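# Close the sliding door fully with a mobile arm

## Task

Slide the door until it is completely closed, and leave every other object where it was at the start. The door must not be slammed in either direction, and the robot must not tip over or finish leaning. The door only counts as closed if it stays that way without the robot holding it at the end.

## Robot and tools

ROBOT. TidyBot++: a wheeled base (0.54 m long, 0.50 m wide, 0.38 m tall) on four powered casters, carrying one seven-joint arm with a two-finger gripper. The shoulder sits 0.12 m ahead of the base centre, 0.68 m off the floor. Segments: upper arm 0.42 m, forearm 0.31 m, hand 0.31 m to the reported hand point. The arm begins folded, hand pointing down, sticking out up to 0.08 m ahead of the base, elbow up to 1.15 m high. Cameras: base_camera (fixed on the base, looking forward and down) and wrist_camera (fisheye, looks along the hand).

FRAMES. Base frame: origin on the floor below the base centre, x forward, y left, z up. hand_pose is in this frame and gives the point between the finger pads; its z axis runs out along the fingers, its y axis is the closing direction. Odometry frame is the base frame as it was at scene start; heading is positive to the left, range -3.142 to 3.142. base_tilt is in degrees, positive when leaning forward or right. Odometry counts wheel rotation, so slip looks like travel and drift of a few cm and degrees builds up.

execute_actions. Arguments: actions (a list holding one action, or empty to just read state and images) and cameras (list of "base_camera", "wrist_camera" or "all"; omitted or null means all, [] means none). One action may hold:
- base: exactly one key. translate_m = straight drive offset in metres from the current position, forward positive, -2 to 2. strafe_m = sideways offset in metres, left positive, -2 to 2. rotate_rad = turn in place by that many radians, counter-clockwise (left) positive, -6.3 to 6.3. All are relative moves, not places to go to.
- joints: absolute target angles by name, in radians. joint_1_rad (any angle; turns the whole arm about vertical, positive is clockwise from above, opposite to rotate_rad), joint_2_rad shoulder -2.249 to 2.249, joint_3_rad (any angle), joint_4_rad elbow -2.579 to 2.579, joint_5_rad (any angle), joint_6_rad wrist -2.099 to 2.099, joint_7_rad (any angle; with hand down, positive is counter-clockwise from above). gripper_pos 0 (open, about 85 mm gap) to 1 (closed, squeezing about 100 N per finger). Continuous joints go the short way, so turn more than half a revolution in several steps. Done tolerances: ±0.039 for joints 1-4, ±0.056 for 5-7, ±0.03 gripper.
- speeds: optional caps for this action only: translate_m and strafe_m 0.05 to 0.5 m/s, rotate_rad 0.1 to 1.57 rad/s (defaults are the maxima). A base move needing more than 8.667 s is refused; any action is capped at 15 s.
Unknown keys or out-of-range numbers make the whole call be rejected with no motion. Anything left out of an action may keep pushing toward its earlier target.

Arm geometry shortcut: with joint_1_rad = 0, joint_3_rad = 3.14, joint_5_rad = 0 the arm stays in the vertical plane along base x. Tilt from vertical (forward positive): upper arm = j2, forearm = j2 - j4, hand = j2 - j4 - j6. Hand point lies ahead of the shoulder by the sum of length*sin(tilt) and above it by the sum of length*cos(tilt). Joints move up to 1.39 rad/s (1.22 for 5-7). A downward hand reaches at most about 0.94 m high, only near the base.

wait: seconds, 0 to 10; commands nothing, returns state and images.
zoom_image: camera plus region [x0, y0, x1, y1] in pixels of that camera's latest full image, top-left origin, at most 504 x 504. Image sizes: base_camera 644x364, wrist_camera 644x476.
read_manual: section "licences" only; moves nothing.
finished_scene: scene number; ends the scene irreversibly once the last command has been held, and reports success.

RESULT LINES. base_status and joint_status tell how each commanded motion ended: "done"; "off_target" (stopped away from target, maybe still pushing); "contact_stop" or "time_out" (target dropped, holds in place). For the base, "done" only means the wheels turned enough; a blocked base can report done while short. "joint command not followed" plus "cause:" means the arm targets were withheld (e.g. the arm would hit itself); the gripper still acts, and withheld targets may be retried later. on_its_own lists uncommanded motion. motor_effort gives percent of max per motor, bracketed value is the peak. Gripper "off_target" at 1 means something is held. "ARM HIT" means a hard hit on the base or arm itself. Torque fault (joints 1-4 limit 104.5 N m, 5-7 limit 51.3 N m) freezes the arm for 10 s and skips the rest of the call. MOTOR HOT appears at 60 °C; at 75 °C an OVER-TEMPERATURE FAULT lets the arm sag. A stop in one call cancels later motion calls in the same reply.

ACCURACY. Friction leaves joints slightly off even when "done"; resending the same target does nothing. To correct, send last command + (wanted - read). hand_pose may be off a cm or two; trust images. The arm sags under held loads; do not command a held joint to its read angle.

AVOID. Closing the door fast or letting it bang; push it steadily at low base speed or with small arm steps. Do not drive while the arm is caught on something around 0.8 m or higher, and avoid strong sideways pulls on a raised hand: the robot can tip. Backing off or retracting the arm removes a lean. Do not ram the arm into things with the base, knock other objects, or leave the robot pressing the door closed at the end. Fast actions are preferred; thinking time does not hold the robot still beyond keeping its last command.

Each tool is called after "Emit:" as name(argument=value, ...), one argument or row to a line, values as JSON.

## Session

Emit:
execute_actions(
  actions=[],
)

Scene clock: 0.00 s.
base_odometry: x=+0.000 y=+0.000 heading=+0.000 (m, m, rad; odometry frame)
base_tilt: forward=-0.1 right=+0.1 (deg)
base_status: not commanded
joint_positions: joint_1_rad=+0.033 joint_2_rad=-0.387 joint_3_rad=+3.158 joint_4_rad=-2.528 joint_5_rad=-0.004 joint_6_rad=-0.834 joint_7_rad=+1.594 gripper_pos=+0.000
joint_status: not commanded
motor_effort: joint_1_rad=+0 joint_2_rad=+0 joint_3_rad=+1 joint_4_rad=+12 joint_5_rad=+0 joint_6_rad=+1 joint_7_rad=+0 (%)
hand_pose: x=+0.2768 y=-0.0048 z=+0.5950 quat_wxyz=(-0.002, +0.996, -0.013, +0.084) (m; base frame)
pictures: base_camera, wrist_camera
Images, in order (width x height): base_camera 644x364, wrist_camera 644x476.

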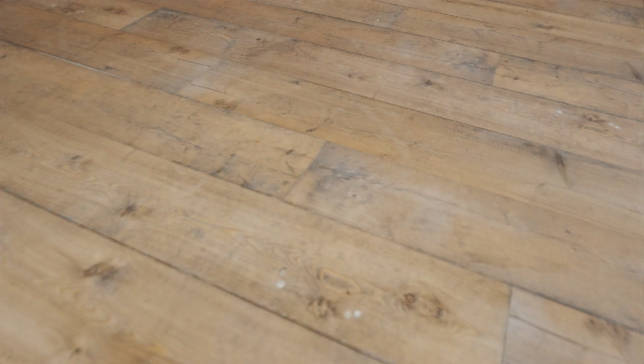

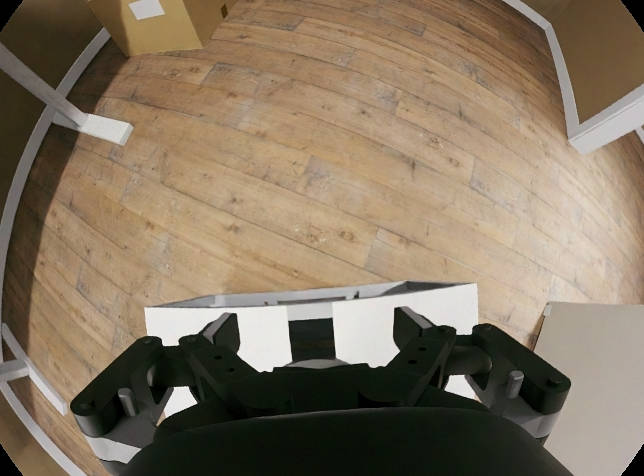

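Emit:
execute_actions(
  actions=[
    {"joints":{"joint_6_rad":0.5}},
  ],
)

Scene clock: 3.73 s.
base_odometry: x=+0.000 y=+0.000 heading=+0.000 (m, m, rad; odometry frame)
base_tilt: forward=-0.1 right=+0.1 (deg)
base_status: not commanded
joint_positions: joint_1_rad=+0.033 joint_2_rad=-0.387 joint_3_rad=+3.158 joint_4_rad=-2.528 joint_5_rad=-0.004 joint_6_rad=+0.489 joint_7_rad=+1.594 gripper_pos=+0.000
joint_status: all done
motor_effort: joint_1_rad=+0(0) joint_2_rad=-6(6) joint_3_rad=+0(1) joint_4_rad=+19(20) joint_5_rad=+0(0) joint_6_rad=+10(9) joint_7_rad=+0(0) (%)
hand_pose: x=+0.5349 y=-0.0203 z=+0.8766 quat_wxyz=(+0.022, +0.735, -0.013, +0.677) (m; base frame)
pictures: base_camera, wrist_camera
camera_calibration (this result's frames):
wrist_camera: T_world_to_cam=[[-0.0860714, -0.996163, -0.0158527, 0.040216], [-0.108274, 0.0251704, -0.993802, 0.979046], [0.990388, -0.0838215, -0.110025, -0.300627], [0, 0, 0, 1]] pos_world=[0.407204, -0.00978021, 0.940539]
Images, in order (width x height): base_camera 644x364, wrist_camera 644x476.

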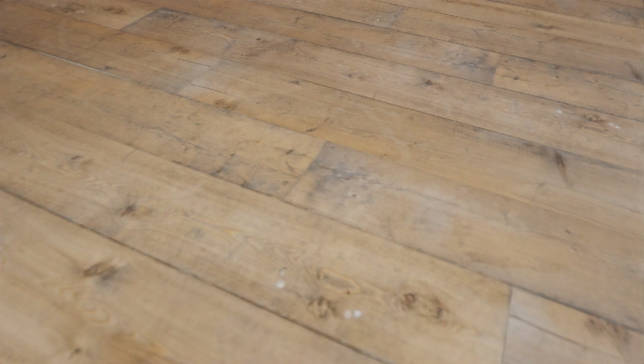

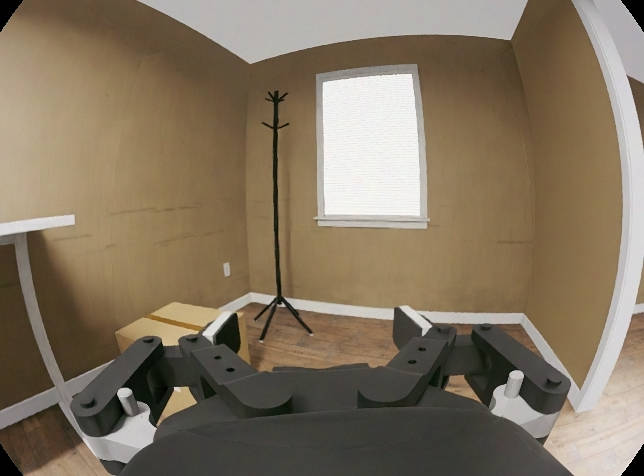

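Emit:
execute_actions(
  actions=[
    {"joints":{"joint_1_rad":1.4}},
  ],
  cameras=["wrist_camera"],
)

Scene clock: 9.33 s.
base_odometry: x=+0.000 y=+0.000 heading=+0.000 (m, m, rad; odometry frame)
base_tilt: forward=-0.1 right=+0.1 (deg)
base_status: not commanded
joint_positions: joint_1_rad=+1.383 joint_2_rad=-0.387 joint_3_rad=+3.158 joint_4_rad=-2.528 joint_5_rad=-0.004 joint_6_rad=+0.489 joint_7_rad=+1.594 gripper_pos=+0.000
joint_status: all done
motor_effort: joint_1_rad=+0(1) joint_2_rad=-6(6) joint_3_rad=+1(1) joint_4_rad=+19(19) joint_5_rad=+0(0) joint_6_rad=+10(9) joint_7_rad=+0(1) (%)
hand_pose: x=+0.1901 y=-0.4102 z=+0.8766 quat_wxyz=(+0.440, +0.566, -0.469, +0.515) (m; base frame)
pictures: wrist_camera
camera_calibration (this result's frames):
wrist_camera: T_world_to_cam=[[-0.99087, -0.133886, -0.0158527, 0.147887], [0.000880009, 0.111158, -0.993802, 0.966056], [0.134818, -0.984743, -0.110025, -0.198814], [0, 0, 0, 1]] pos_world=[0.17249, -0.283365, 0.940539]
Images, in order (width x height): wrist_camera 644x476.

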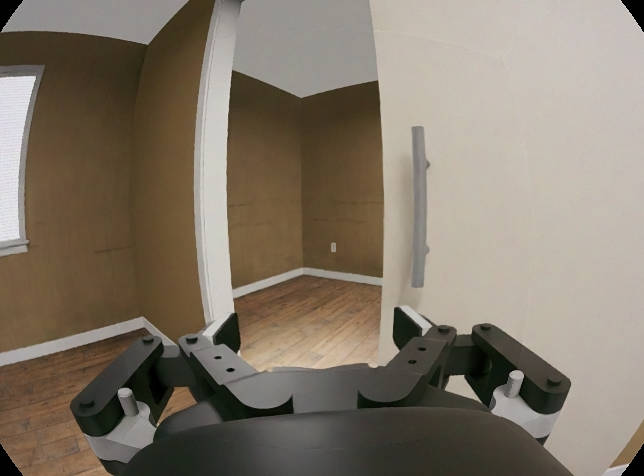

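Emit:
execute_actions(
  actions=[
    {"base":{"rotate_rad":-0.49},"joints":{"joint_1_rad":2.2,"joint_6_rad":0.2}},
  ],
)

Scene clock: 23.13 s.
base_odometry: x=+0.000 y=+0.000 heading=-0.489 (m, m, rad; odometry frame)
base_tilt: forward=-0.1 right=+0.1 (deg)
base_status: done
joint_positions: joint_1_rad=+2.183 joint_2_rad=-0.387 joint_3_rad=+3.158 joint_4_rad=-2.528 joint_5_rad=-0.004 joint_6_rad=+0.233 joint_7_rad=+1.594 gripper_pos=+0.000
joint_status: all done
motor_effort: joint_1_rad=+0(2) joint_2_rad=-6(7) joint_3_rad=+0(2) joint_4_rad=+19(19) joint_5_rad=+0(1) joint_6_rad=+9(10) joint_7_rad=+0(0) (%)
hand_pose: x=-0.1154 y=-0.3240 z=+0.7991 quat_wxyz=(+0.517, +0.376, -0.724, +0.260) (m; base frame)
pictures: base_camera, wrist_camera
camera_calibration (this result's frames):
wrist_camera: T_world_to_cam=[[-0.786255, 0.617869, -0.00646224, 0.115122], [0.225598, 0.277312, -0.933919, 0.911568], [-0.575247, -0.735756, -0.357427, 0.115181], [0, 0, 0, 1]] pos_world=[-0.0488747, -0.239173, 0.893243]
Images, in order (width x height): base_camera 644x364, wrist_camera 644x476.

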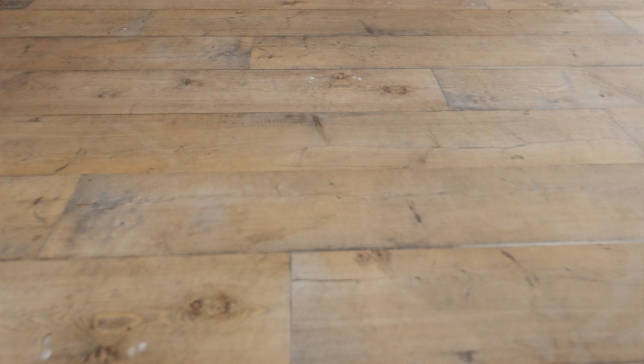

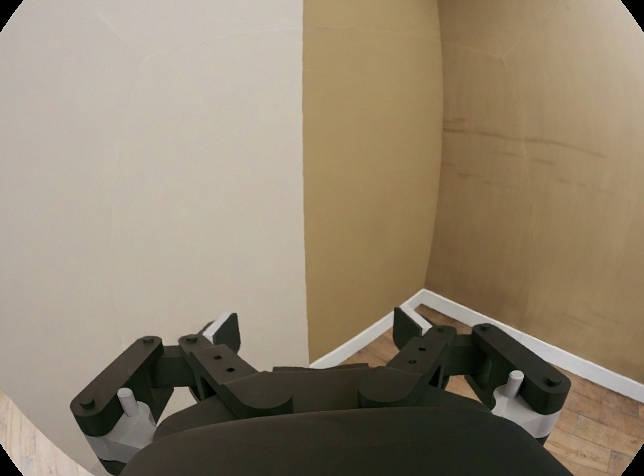

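Emit:
execute_actions(
  actions=[
    {"base":{"translate_m":0.29},"joints":{"joint_1_rad":1.5,"joint_6_rad":0.52}},
  ],
)

Scene clock: 40.17 s.
base_odometry: x=+0.256 y=-0.137 heading=-0.490 (m, m, rad; odometry frame)
base_tilt: forward=-0.1 right=+0.1 (deg)
base_status: done
joint_positions: joint_1_rad=+1.516 joint_2_rad=-0.387 joint_3_rad=+3.158 joint_4_rad=-2.528 joint_5_rad=-0.004 joint_6_rad=+0.487 joint_7_rad=+1.594 gripper_pos=+0.000
joint_status: all done
motor_effort: joint_1_rad=+0(2) joint_2_rad=-6(8) joint_3_rad=+1(2) joint_4_rad=+19(19) joint_5_rad=+0(1) joint_6_rad=+9(10) joint_7_rad=+0(0) (%)
hand_pose: x=+0.1351 y=-0.4160 z=+0.8762 quat_wxyz=(+0.473, +0.534, -0.506, +0.485) (m; base frame)
pictures: base_camera, wrist_camera
camera_calibration (this result's frames):
wrist_camera: T_world_to_cam=[[-0.999874, -0.00121876, -0.0157992, 0.148911], [0.0155648, 0.111526, -0.99364, 0.964318], [0.00297302, -0.993761, -0.111493, -0.181783], [0, 0, 0, 1]] pos_world=[0.134424, -0.288014, 0.94027]
Images, in order (width x height): base_camera 644x364, wrist_camera 644x476.

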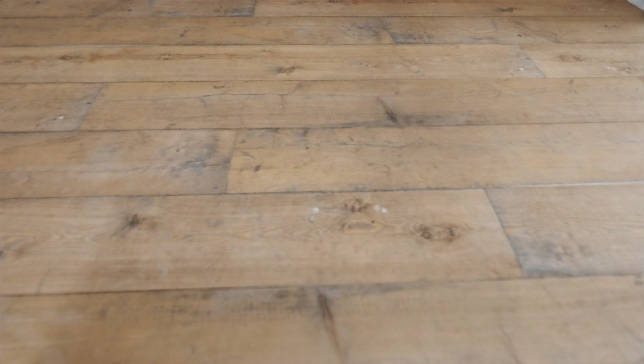

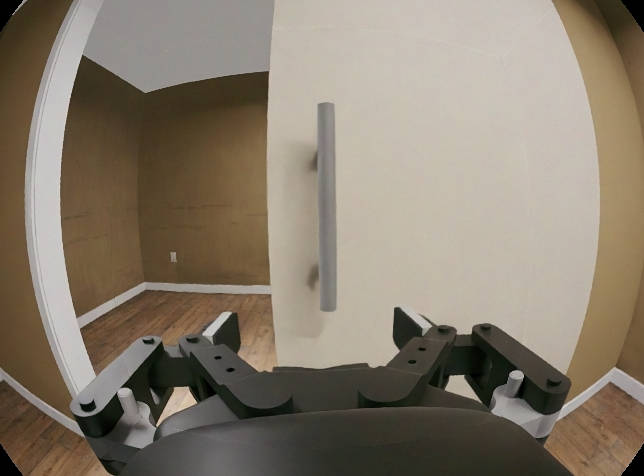

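Emit:
execute_actions(
  actions=[
    {"base":{"strafe_m":-0.18},"speeds":{"strafe_m":0.2}},
  ],
  cameras=["wrist_camera"],
)

Scene clock: 48.67 s.
base_odometry: x=+0.171 y=-0.296 heading=-0.490 (m, m, rad; odometry frame)
base_tilt: forward=-0.1 right=+0.1 (deg)
base_status: done
joint_positions: joint_1_rad=+1.516 joint_2_rad=-0.387 joint_3_rad=+3.158 joint_4_rad=-2.528 joint_5_rad=-0.004 joint_6_rad=+0.488 joint_7_rad=+1.594 gripper_pos=+0.000
joint_status: not commanded
motor_effort: joint_1_rad=+0(1) joint_2_rad=-6(9) joint_3_rad=+1(1) joint_4_rad=+19(20) joint_5_rad=+0(0) joint_6_rad=+10(10) joint_7_rad=+0(0) (%)
hand_pose: x=+0.1352 y=-0.4160 z=+0.8766 quat_wxyz=(+0.473, +0.534, -0.506, +0.485) (m; base frame)
pictures: wrist_camera
camera_calibration (this result's frames):
wrist_camera: T_world_to_cam=[[-0.999873, -0.00145098, -0.0158465, 0.14895], [0.0155897, 0.110346, -0.993771, 0.964327], [0.00319054, -0.993892, -0.11031, -0.182835], [0, 0, 0, 1]] pos_world=[0.134481, -0.287912, 0.940512]
Images, in order (width x height): wrist_camera 644x476.

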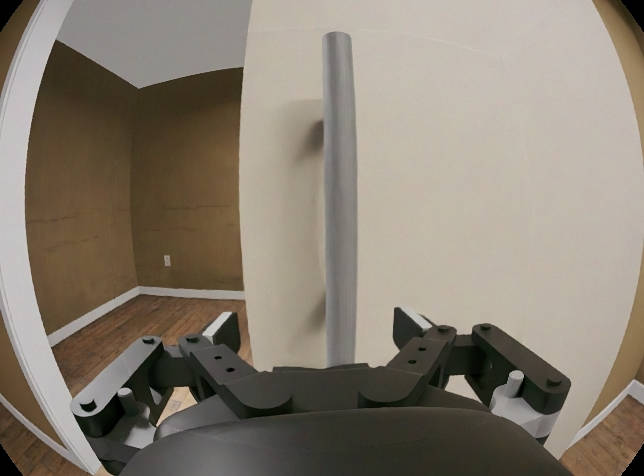

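Emit:
execute_actions(
  actions=[
    {"base":{"strafe_m":-0.065},"speeds":{"strafe_m":0.1}},
  ],
  cameras=["wrist_camera"],
)

Scene clock: 54.60 s.
base_odometry: x=+0.141 y=-0.353 heading=-0.490 (m, m, rad; odometry frame)
base_tilt: forward=-0.1 right=+0.1 (deg)
base_status: done
joint_positions: joint_1_rad=+1.516 joint_2_rad=-0.387 joint_3_rad=+3.158 joint_4_rad=-2.528 joint_5_rad=-0.004 joint_6_rad=+0.488 joint_7_rad=+1.594 gripper_pos=+0.000
joint_status: not commanded
motor_effort: joint_1_rad=+0(1) joint_2_rad=-6(8) joint_3_rad=+1(1) joint_4_rad=+19(20) joint_5_rad=+0(0) joint_6_rad=+10(10) joint_7_rad=+0(0) (%)
hand_pose: x=+0.1352 y=-0.4160 z=+0.8766 quat_wxyz=(+0.473, +0.534, -0.506, +0.485) (m; base frame)
pictures: wrist_camera
camera_calibration (this result's frames):
wrist_camera: T_world_to_cam=[[-0.999873, -0.00145256, -0.0158528, 0.148956], [0.0155963, 0.11018, -0.993789, 0.964327], [0.0031902, -0.993911, -0.110143, -0.182981], [0, 0, 0, 1]] pos_world=[0.134481, -0.2879, 0.940545]
Images, in order (width x height): wrist_camera 644x476.

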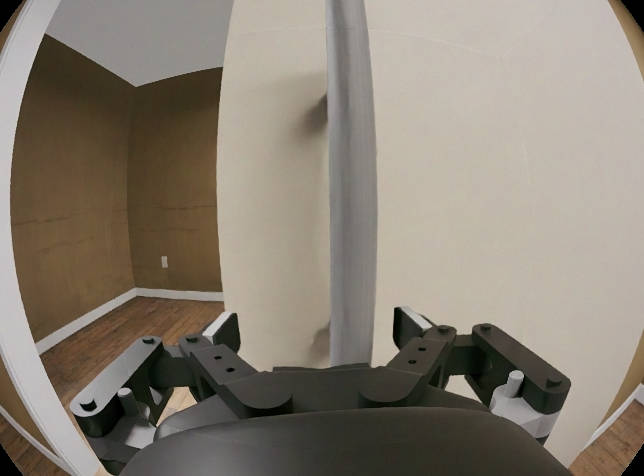

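Emit:
execute_actions(
  actions=[
    {"base":{"strafe_m":-0.022},"speeds":{"strafe_m":0.05}},
  ],
  cameras=["wrist_camera"],
)

Emit:
execute_actions(
  actions=[
    {"base":{"translate_m":0.1},"joints":{"gripper_pos":0.5},"speeds":{"translate_m":0.08}},
  ],
  cameras=["wrist_camera"],
)

Scene clock: 62.43 s.
base_odometry: x=+0.131 y=-0.373 heading=-0.489 (m, m, rad; odometry frame)
base_tilt: forward=-0.1 right=+0.1 (deg)
base_status: done
joint_positions: joint_1_rad=+1.516 joint_2_rad=-0.387 joint_3_rad=+3.158 joint_4_rad=-2.528 joint_5_rad=-0.004 joint_6_rad=+0.488 joint_7_rad=+1.594 gripper_pos=+0.000
joint_status: not commanded
motor_effort: joint_1_rad=+0(0) joint_2_rad=-6(8) joint_3_rad=+1(1) joint_4_rad=+19(20) joint_5_rad=+0(0) joint_6_rad=+9(10) joint_7_rad=+0(0) (%)
hand_pose: x=+0.1352 y=-0.4160 z=+0.8766 quat_wxyz=(+0.473, +0.534, -0.506, +0.485) (m; base frame)
pictures: wrist_camera
camera_calibration (this result's frames):
wrist_camera: T_world_to_cam=[[-0.999873, -0.00145305, -0.015855, 0.148958], [0.0155986, 0.110118, -0.993796, 0.964326], [0.00318996, -0.993917, -0.110082, -0.183039], [0, 0, 0, 1]] pos_world=[0.134481, -0.287899, 0.940556]
Images, in order (width x height): wrist_camera 644x476.

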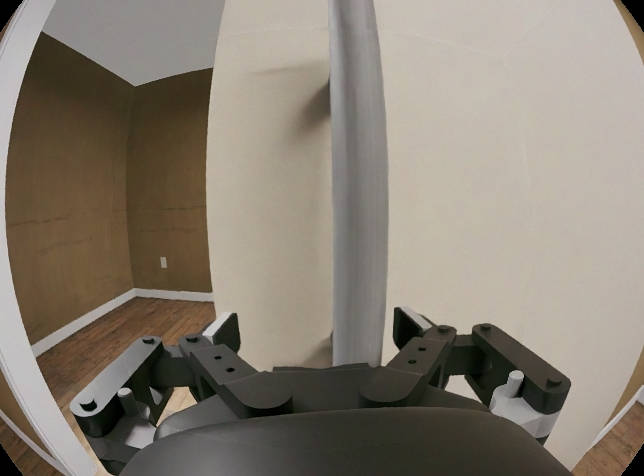

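Scene clock: 64.53 s.
base_odometry: x=+0.219 y=-0.420 heading=-0.489 (m, m, rad; odometry frame)
base_tilt: forward=-0.1 right=+0.1 (deg)
base_status: done
joint_positions: joint_1_rad=+1.523 joint_2_rad=-0.388 joint_3_rad=+3.186 joint_4_rad=-2.528 joint_5_rad=-0.030 joint_6_rad=+0.494 joint_7_rad=+1.594 gripper_pos=+0.500
joint_status: all done
motor_effort: joint_1_rad=-1(15) joint_2_rad=-6(7) joint_3_rad=-1(17) joint_4_rad=+19(23) joint_5_rad=+1(8) joint_6_rad=+10(10) joint_7_rad=+0(1) (%)
hand_pose: x=+0.1154 y=-0.4166 z=+0.8785 quat_wxyz=(+0.478, +0.512, -0.525, +0.484) (m; base frame)
pictures: wrist_camera
camera_calibration (this result's frames):
wrist_camera: T_world_to_cam=[[-0.997779, 0.045695, -0.0484729, 0.177307], [0.0529935, 0.103557, -0.993211, 0.958979], [-0.0403651, -0.993573, -0.105749, -0.182056], [0, 0, 0, 1]] pos_world=[0.118745, -0.288298, 0.94181]
Images, in order (width x height): wrist_camera 644x476.

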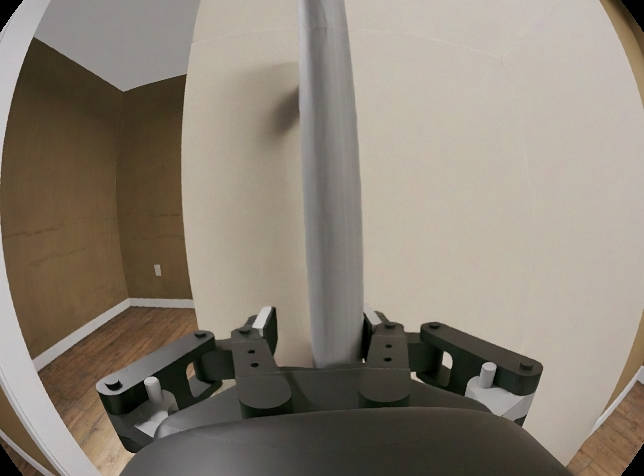

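Emit:
execute_actions(
  actions=[
    {"base":{"translate_m":0.55},"speeds":{"translate_m":0.15}},
  ],
)

Scene clock: 72.73 s.
base_odometry: x=+0.704 y=-0.679 heading=-0.489 (m, m, rad; odometry frame)
base_tilt: forward=-0.1 right=+0.1 (deg)
base_status: done
joint_positions: joint_1_rad=+1.510 joint_2_rad=-0.386 joint_3_rad=+3.172 joint_4_rad=-2.527 joint_5_rad=-0.023 joint_6_rad=+0.499 joint_7_rad=+1.594 gripper_pos=+0.500
joint_status: not commanded
motor_effort: joint_1_rad=+0(19) joint_2_rad=-6(11) joint_3_rad=+1(22) joint_4_rad=+19(24) joint_5_rad=+0(10) joint_6_rad=+10(12) joint_7_rad=+0(1) (%)
hand_pose: x=+0.1282 y=-0.4169 z=+0.8800 quat_wxyz=(+0.475, +0.521, -0.514, +0.489) (m; base frame)
pictures: base_camera, wrist_camera
camera_calibration (this result's frames):
wrist_camera: T_world_to_cam=[[-0.999152, 0.0162005, -0.0378529, 0.168685], [0.0392863, 0.0999276, -0.994219, 0.960903], [-0.0123243, -0.994863, -0.100479, -0.190392], [0, 0, 0, 1]] pos_world=[0.128445, -0.288168, 0.942603]
Images, in order (width x height): base_camera 644x364, wrist_camera 644x476.

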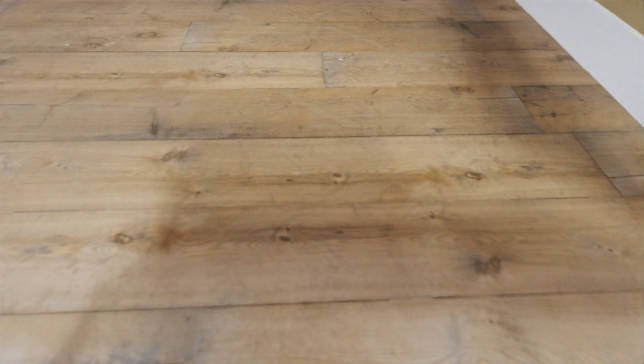

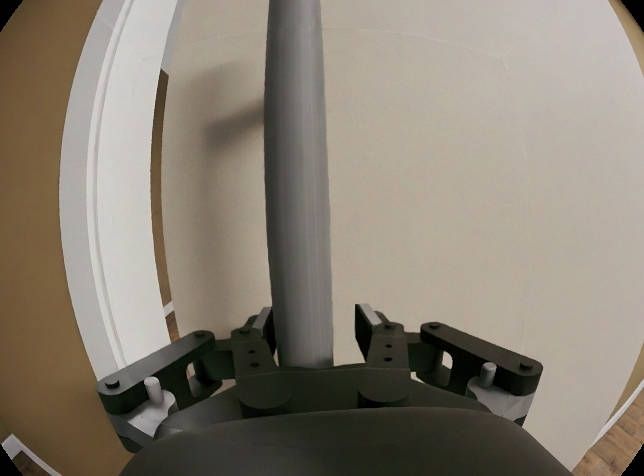

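Emit:
execute_actions(
  actions=[
    {"base":{"translate_m":0.13},"speeds":{"translate_m":0.06}},
  ],
  cameras=["wrist_camera"],
)

Scene clock: 79.07 s.
base_odometry: x=+0.819 y=-0.740 heading=-0.489 (m, m, rad; odometry frame)
base_tilt: forward=-0.1 right=+0.1 (deg)
base_status: done
joint_positions: joint_1_rad=+1.527 joint_2_rad=-0.386 joint_3_rad=+3.190 joint_4_rad=-2.528 joint_5_rad=-0.024 joint_6_rad=+0.501 joint_7_rad=+1.594 gripper_pos=+0.500
joint_status: not commanded
motor_effort: joint_1_rad=-2(12) joint_2_rad=-6(8) joint_3_rad=-2(13) joint_4_rad=+19(21) joint_5_rad=+1(6) joint_6_rad=+9(11) joint_7_rad=+0(0) (%)
hand_pose: x=+0.1124 y=-0.4172 z=+0.8801 quat_wxyz=(+0.481, +0.510, -0.524, +0.483) (m; base frame)
pictures: wrist_camera
camera_calibration (this result's frames):
wrist_camera: T_world_to_cam=[[-0.997668, 0.050947, -0.0454248, 0.173856], [0.0502535, 0.0978925, -0.993927, 0.959331], [-0.0461908, -0.993892, -0.100225, -0.18687], [0, 0, 0, 1]] pos_world=[0.116609, -0.288498, 0.942674]
Images, in order (width x height): wrist_camera 644x476.

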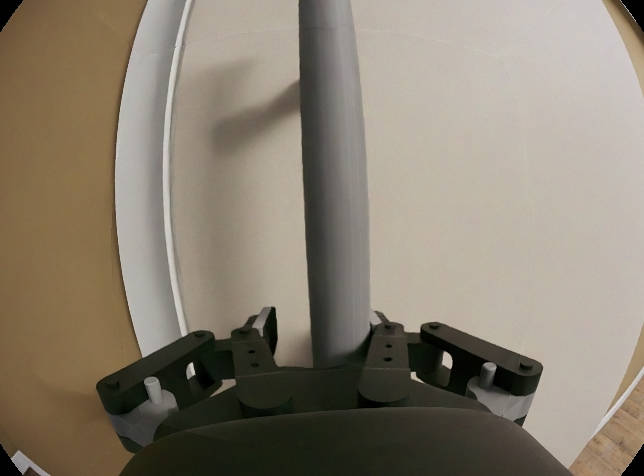

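Emit:
execute_actions(
  actions=[
    {"base":{"translate_m":0.04},"speeds":{"translate_m":0.05}},
  ],
  cameras=["wrist_camera"],
)

Scene clock: 83.10 s.
base_odometry: x=+0.854 y=-0.759 heading=-0.490 (m, m, rad; odometry frame)
base_tilt: forward=-0.1 right=+0.1 (deg)
base_status: done
joint_positions: joint_1_rad=+1.527 joint_2_rad=-0.386 joint_3_rad=+3.189 joint_4_rad=-2.528 joint_5_rad=-0.025 joint_6_rad=+0.501 joint_7_rad=+1.594 gripper_pos=+0.500
joint_status: not commanded
motor_effort: joint_1_rad=-2(13) joint_2_rad=-6(8) joint_3_rad=-2(14) joint_4_rad=+19(20) joint_5_rad=+1(7) joint_6_rad=+10(10) joint_7_rad=+0(1) (%)
hand_pose: x=+0.1129 y=-0.4171 z=+0.8801 quat_wxyz=(+0.481, +0.510, -0.524, +0.483) (m; base frame)
pictures: wrist_camera
camera_calibration (this result's frames):
wrist_camera: T_world_to_cam=[[-0.997696, 0.0500098, -0.0458524, 0.174376], [0.0505732, 0.0976255, -0.993937, 0.959241], [-0.0452303, -0.993966, -0.0999297, -0.187218], [0, 0, 0, 1]] pos_world=[0.116994, -0.288455, 0.942712]
Images, in order (width x height): wrist_camera 644x476.

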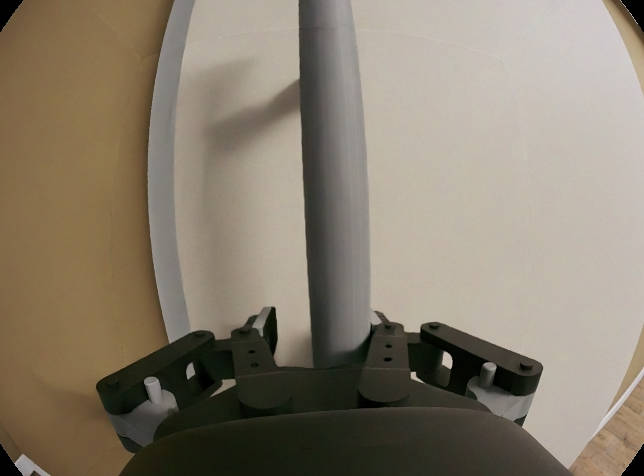

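Still moving freely. Continue in small slow steps.

Emit:
execute_actions(
  actions=[
    {"base":{"translate_m":0.04},"speeds":{"translate_m":0.05}},
  ],
  cameras=["wrist_camera"],
)

Scene clock: 91.93 s.
base_odometry: x=+0.889 y=-0.778 heading=-0.490 (m, m, rad; odometry frame)
base_tilt: forward=-0.1 right=+0.1 (deg)
base_status: done
joint_positions: joint_1_rad=+1.527 joint_2_rad=-0.386 joint_3_rad=+3.189 joint_4_rad=-2.528 joint_5_rad=-0.025 joint_6_rad=+0.501 joint_7_rad=+1.594 gripper_pos=+0.500
joint_status: not commanded
motor_effort: joint_1_rad=-2(13) joint_2_rad=-7(7) joint_3_rad=-2(14) joint_4_rad=+19(20) joint_5_rad=+1(6) joint_6_rad=+9(10) joint_7_rad=+0(1) (%)
hand_pose: x=+0.1132 y=-0.4171 z=+0.8802 quat_wxyz=(+0.481, +0.510, -0.524, +0.483) (m; base frame)
pictures: wrist_camera
camera_calibration (this result's frames):
wrist_camera: T_world_to_cam=[[-0.997716, 0.0494681, -0.0459974, 0.174554], [0.0506552, 0.0974423, -0.993951, 0.9592], [-0.0446868, -0.994011, -0.0997255, -0.187442], [0, 0, 0, 1]] pos_world=[0.117191, -0.288421, 0.942734]
Images, in order (width x height): wrist_camera 644x476.

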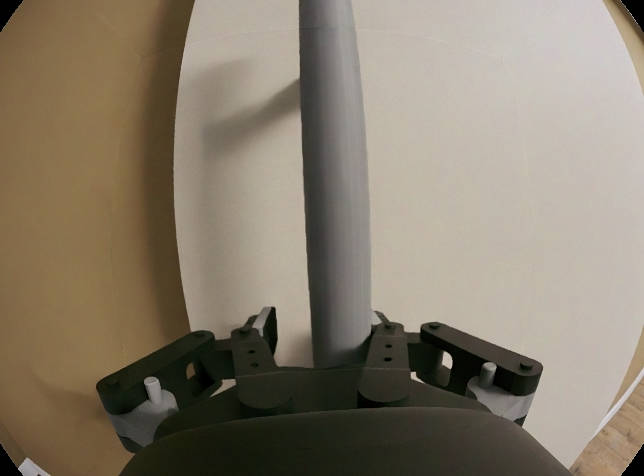

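Emit:
execute_actions(
  actions=[
    {"base":{"translate_m":0.04},"speeds":{"translate_m":0.05}},
  ],
  cameras=["wrist_camera"],
)

Scene clock: 95.30 s.
base_odometry: x=+0.924 y=-0.796 heading=-0.490 (m, m, rad; odometry frame)
base_tilt: forward=-0.1 right=+0.1 (deg)
base_status: done
joint_positions: joint_1_rad=+1.567 joint_2_rad=-0.383 joint_3_rad=+3.231 joint_4_rad=-2.524 joint_5_rad=-0.038 joint_6_rad=+0.503 joint_7_rad=+1.594 gripper_pos=+0.500
joint_status: not commanded
motor_effort: joint_1_rad=-13(17) joint_2_rad=-7(12) joint_3_rad=-14(19) joint_4_rad=+17(20) joint_5_rad=+7(9) joint_6_rad=+8(10) joint_7_rad=-1(1) (%)
hand_pose: x=+0.0749 y=-0.4170 z=+0.8808 quat_wxyz=(+0.495, +0.480, -0.551, +0.469) (m; base frame)
pictures: wrist_camera
camera_calibration (this result's frames):
wrist_camera: T_world_to_cam=[[-0.988112, 0.135492, -0.0726352, 0.195013], [0.0852655, 0.0898668, -0.992297, 0.954552], [-0.12792, -0.986694, -0.100351, -0.179184], [0, 0, 0, 1]] pos_world=[0.0883833, -0.289005, 0.943383]
Images, in order (width x height): wrist_camera 644x476.

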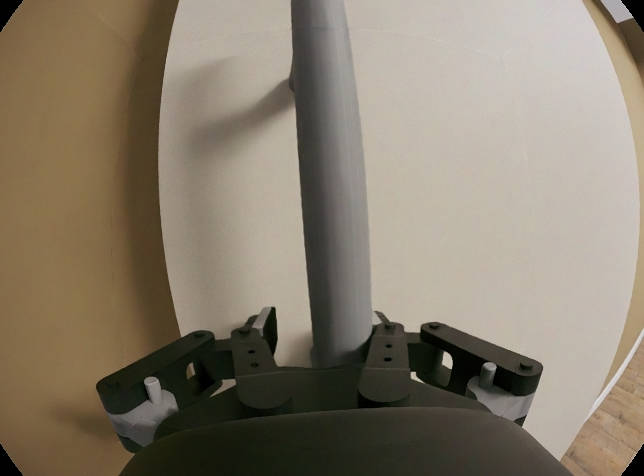

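Emit:
execute_actions(
  actions=[
    {"base":{"translate_m":0.03},"speeds":{"translate_m":0.05}},
  ],
  cameras=[],
)

Scene clock: 98.90 s.
base_odometry: x=+0.950 y=-0.811 heading=-0.490 (m, m, rad; odometry frame)
base_tilt: forward=-0.1 right=+0.1 (deg)
base_status: done
joint_positions: joint_1_rad=+1.596 joint_2_rad=-0.370 joint_3_rad=+3.264 joint_4_rad=-2.513 joint_5_rad=-0.056 joint_6_rad=+0.506 joint_7_rad=+1.594 gripper_pos=+0.500
joint_status: not commanded
motor_effort: joint_1_rad=-19(22) joint_2_rad=-11(17) joint_3_rad=-22(26) joint_4_rad=+16(17) joint_5_rad=+10(11) joint_6_rad=+9(9) joint_7_rad=-1(1) (%)
hand_pose: x=+0.0444 y=-0.4182 z=+0.8817 quat_wxyz=(+0.504, +0.454, -0.574, +0.458) (m; base frame)
pictures: none
No camera images: the call's "cameras" was empty. Leave "cameras" out to get every camera's image.

At the end stop. Back off the load, open, and withdraw.

Emit:
execute_actions(
  actions=[
    {"base":{"translate_m":-0.075},"joints":{"gripper_pos":0.0},"speeds":{"translate_m":0.1}},
  ],
  cameras=["wrist_camera"],
)

Scene clock: 102.87 s.
base_odometry: x=+0.884 y=-0.775 heading=-0.490 (m, m, rad; odometry frame)
base_tilt: forward=-0.1 right=+0.1 (deg)
base_status: done
joint_positions: joint_1_rad=+1.512 joint_2_rad=-0.372 joint_3_rad=+3.173 joint_4_rad=-2.516 joint_5_rad=-0.023 joint_6_rad=+0.506 joint_7_rad=+1.594 gripper_pos=+0.000
joint_status: all done
motor_effort: joint_1_rad=+0(18) joint_2_rad=-7(12) joint_3_rad=+1(21) joint_4_rad=+19(20) joint_5_rad=+0(10) joint_6_rad=+10(11) joint_7_rad=-1(1) (%)
hand_pose: x=+0.1271 y=-0.4222 z=+0.8828 quat_wxyz=(+0.477, +0.519, -0.513, +0.489) (m; base frame)
pictures: wrist_camera
camera_calibration (this result's frames):
wrist_camera: T_world_to_cam=[[-0.99909, 0.0190499, -0.0381646, 0.169274], [0.0398166, 0.0955873, -0.994624, 0.962767], [-0.0152995, -0.995239, -0.0962588, -0.198884], [0, 0, 0, 1]] pos_world=[0.127743, -0.29319, 0.944908]
Images, in order (width x height): wrist_camera 644x476.

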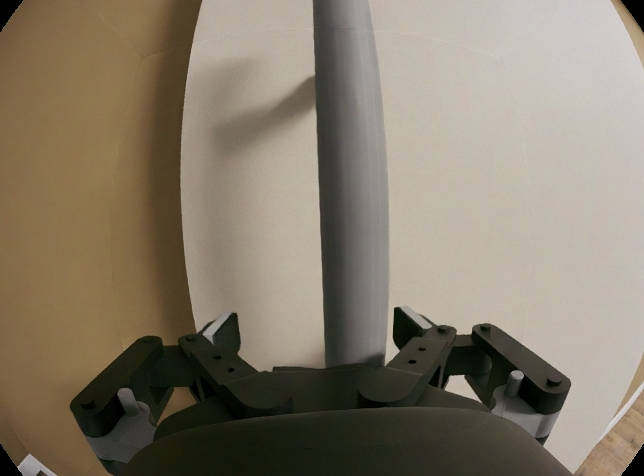

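Emit:
execute_actions(
  actions=[
    {"base":{"strafe_m":0.15}},
  ],
  cameras=["wrist_camera"],
)

Scene clock: 106.03 s.
base_odometry: x=+0.955 y=-0.643 heading=-0.490 (m, m, rad; odometry frame)
base_tilt: forward=-0.1 right=+0.1 (deg)
base_status: done
joint_positions: joint_1_rad=+1.512 joint_2_rad=-0.381 joint_3_rad=+3.173 joint_4_rad=-2.516 joint_5_rad=-0.023 joint_6_rad=+0.506 joint_7_rad=+1.594 gripper_pos=+0.000
joint_status: not commanded
motor_effort: joint_1_rad=+0(1) joint_2_rad=-6(10) joint_3_rad=+1(2) joint_4_rad=+19(20) joint_5_rad=-1(0) joint_6_rad=+10(10) joint_7_rad=+0(0) (%)
hand_pose: x=+0.1271 y=-0.4203 z=+0.8866 quat_wxyz=(+0.479, +0.517, -0.511, +0.492) (m; base frame)
pictures: wrist_camera
camera_calibration (this result's frames):
wrist_camera: T_world_to_cam=[[-0.999078, 0.0185842, -0.038701, 0.169584], [0.0401691, 0.0865004, -0.995442, 0.963265], [-0.0151519, -0.996078, -0.0871671, -0.205064], [0, 0, 0, 1]] pos_world=[0.127627, -0.290734, 0.947562]
Images, in order (width x height): wrist_camera 644x476.

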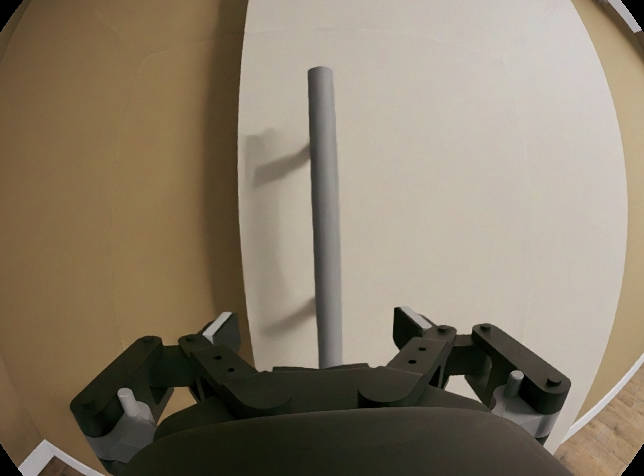

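Emit:
finished_scene(
  scene=1,
)

The scene is finished: the task was done.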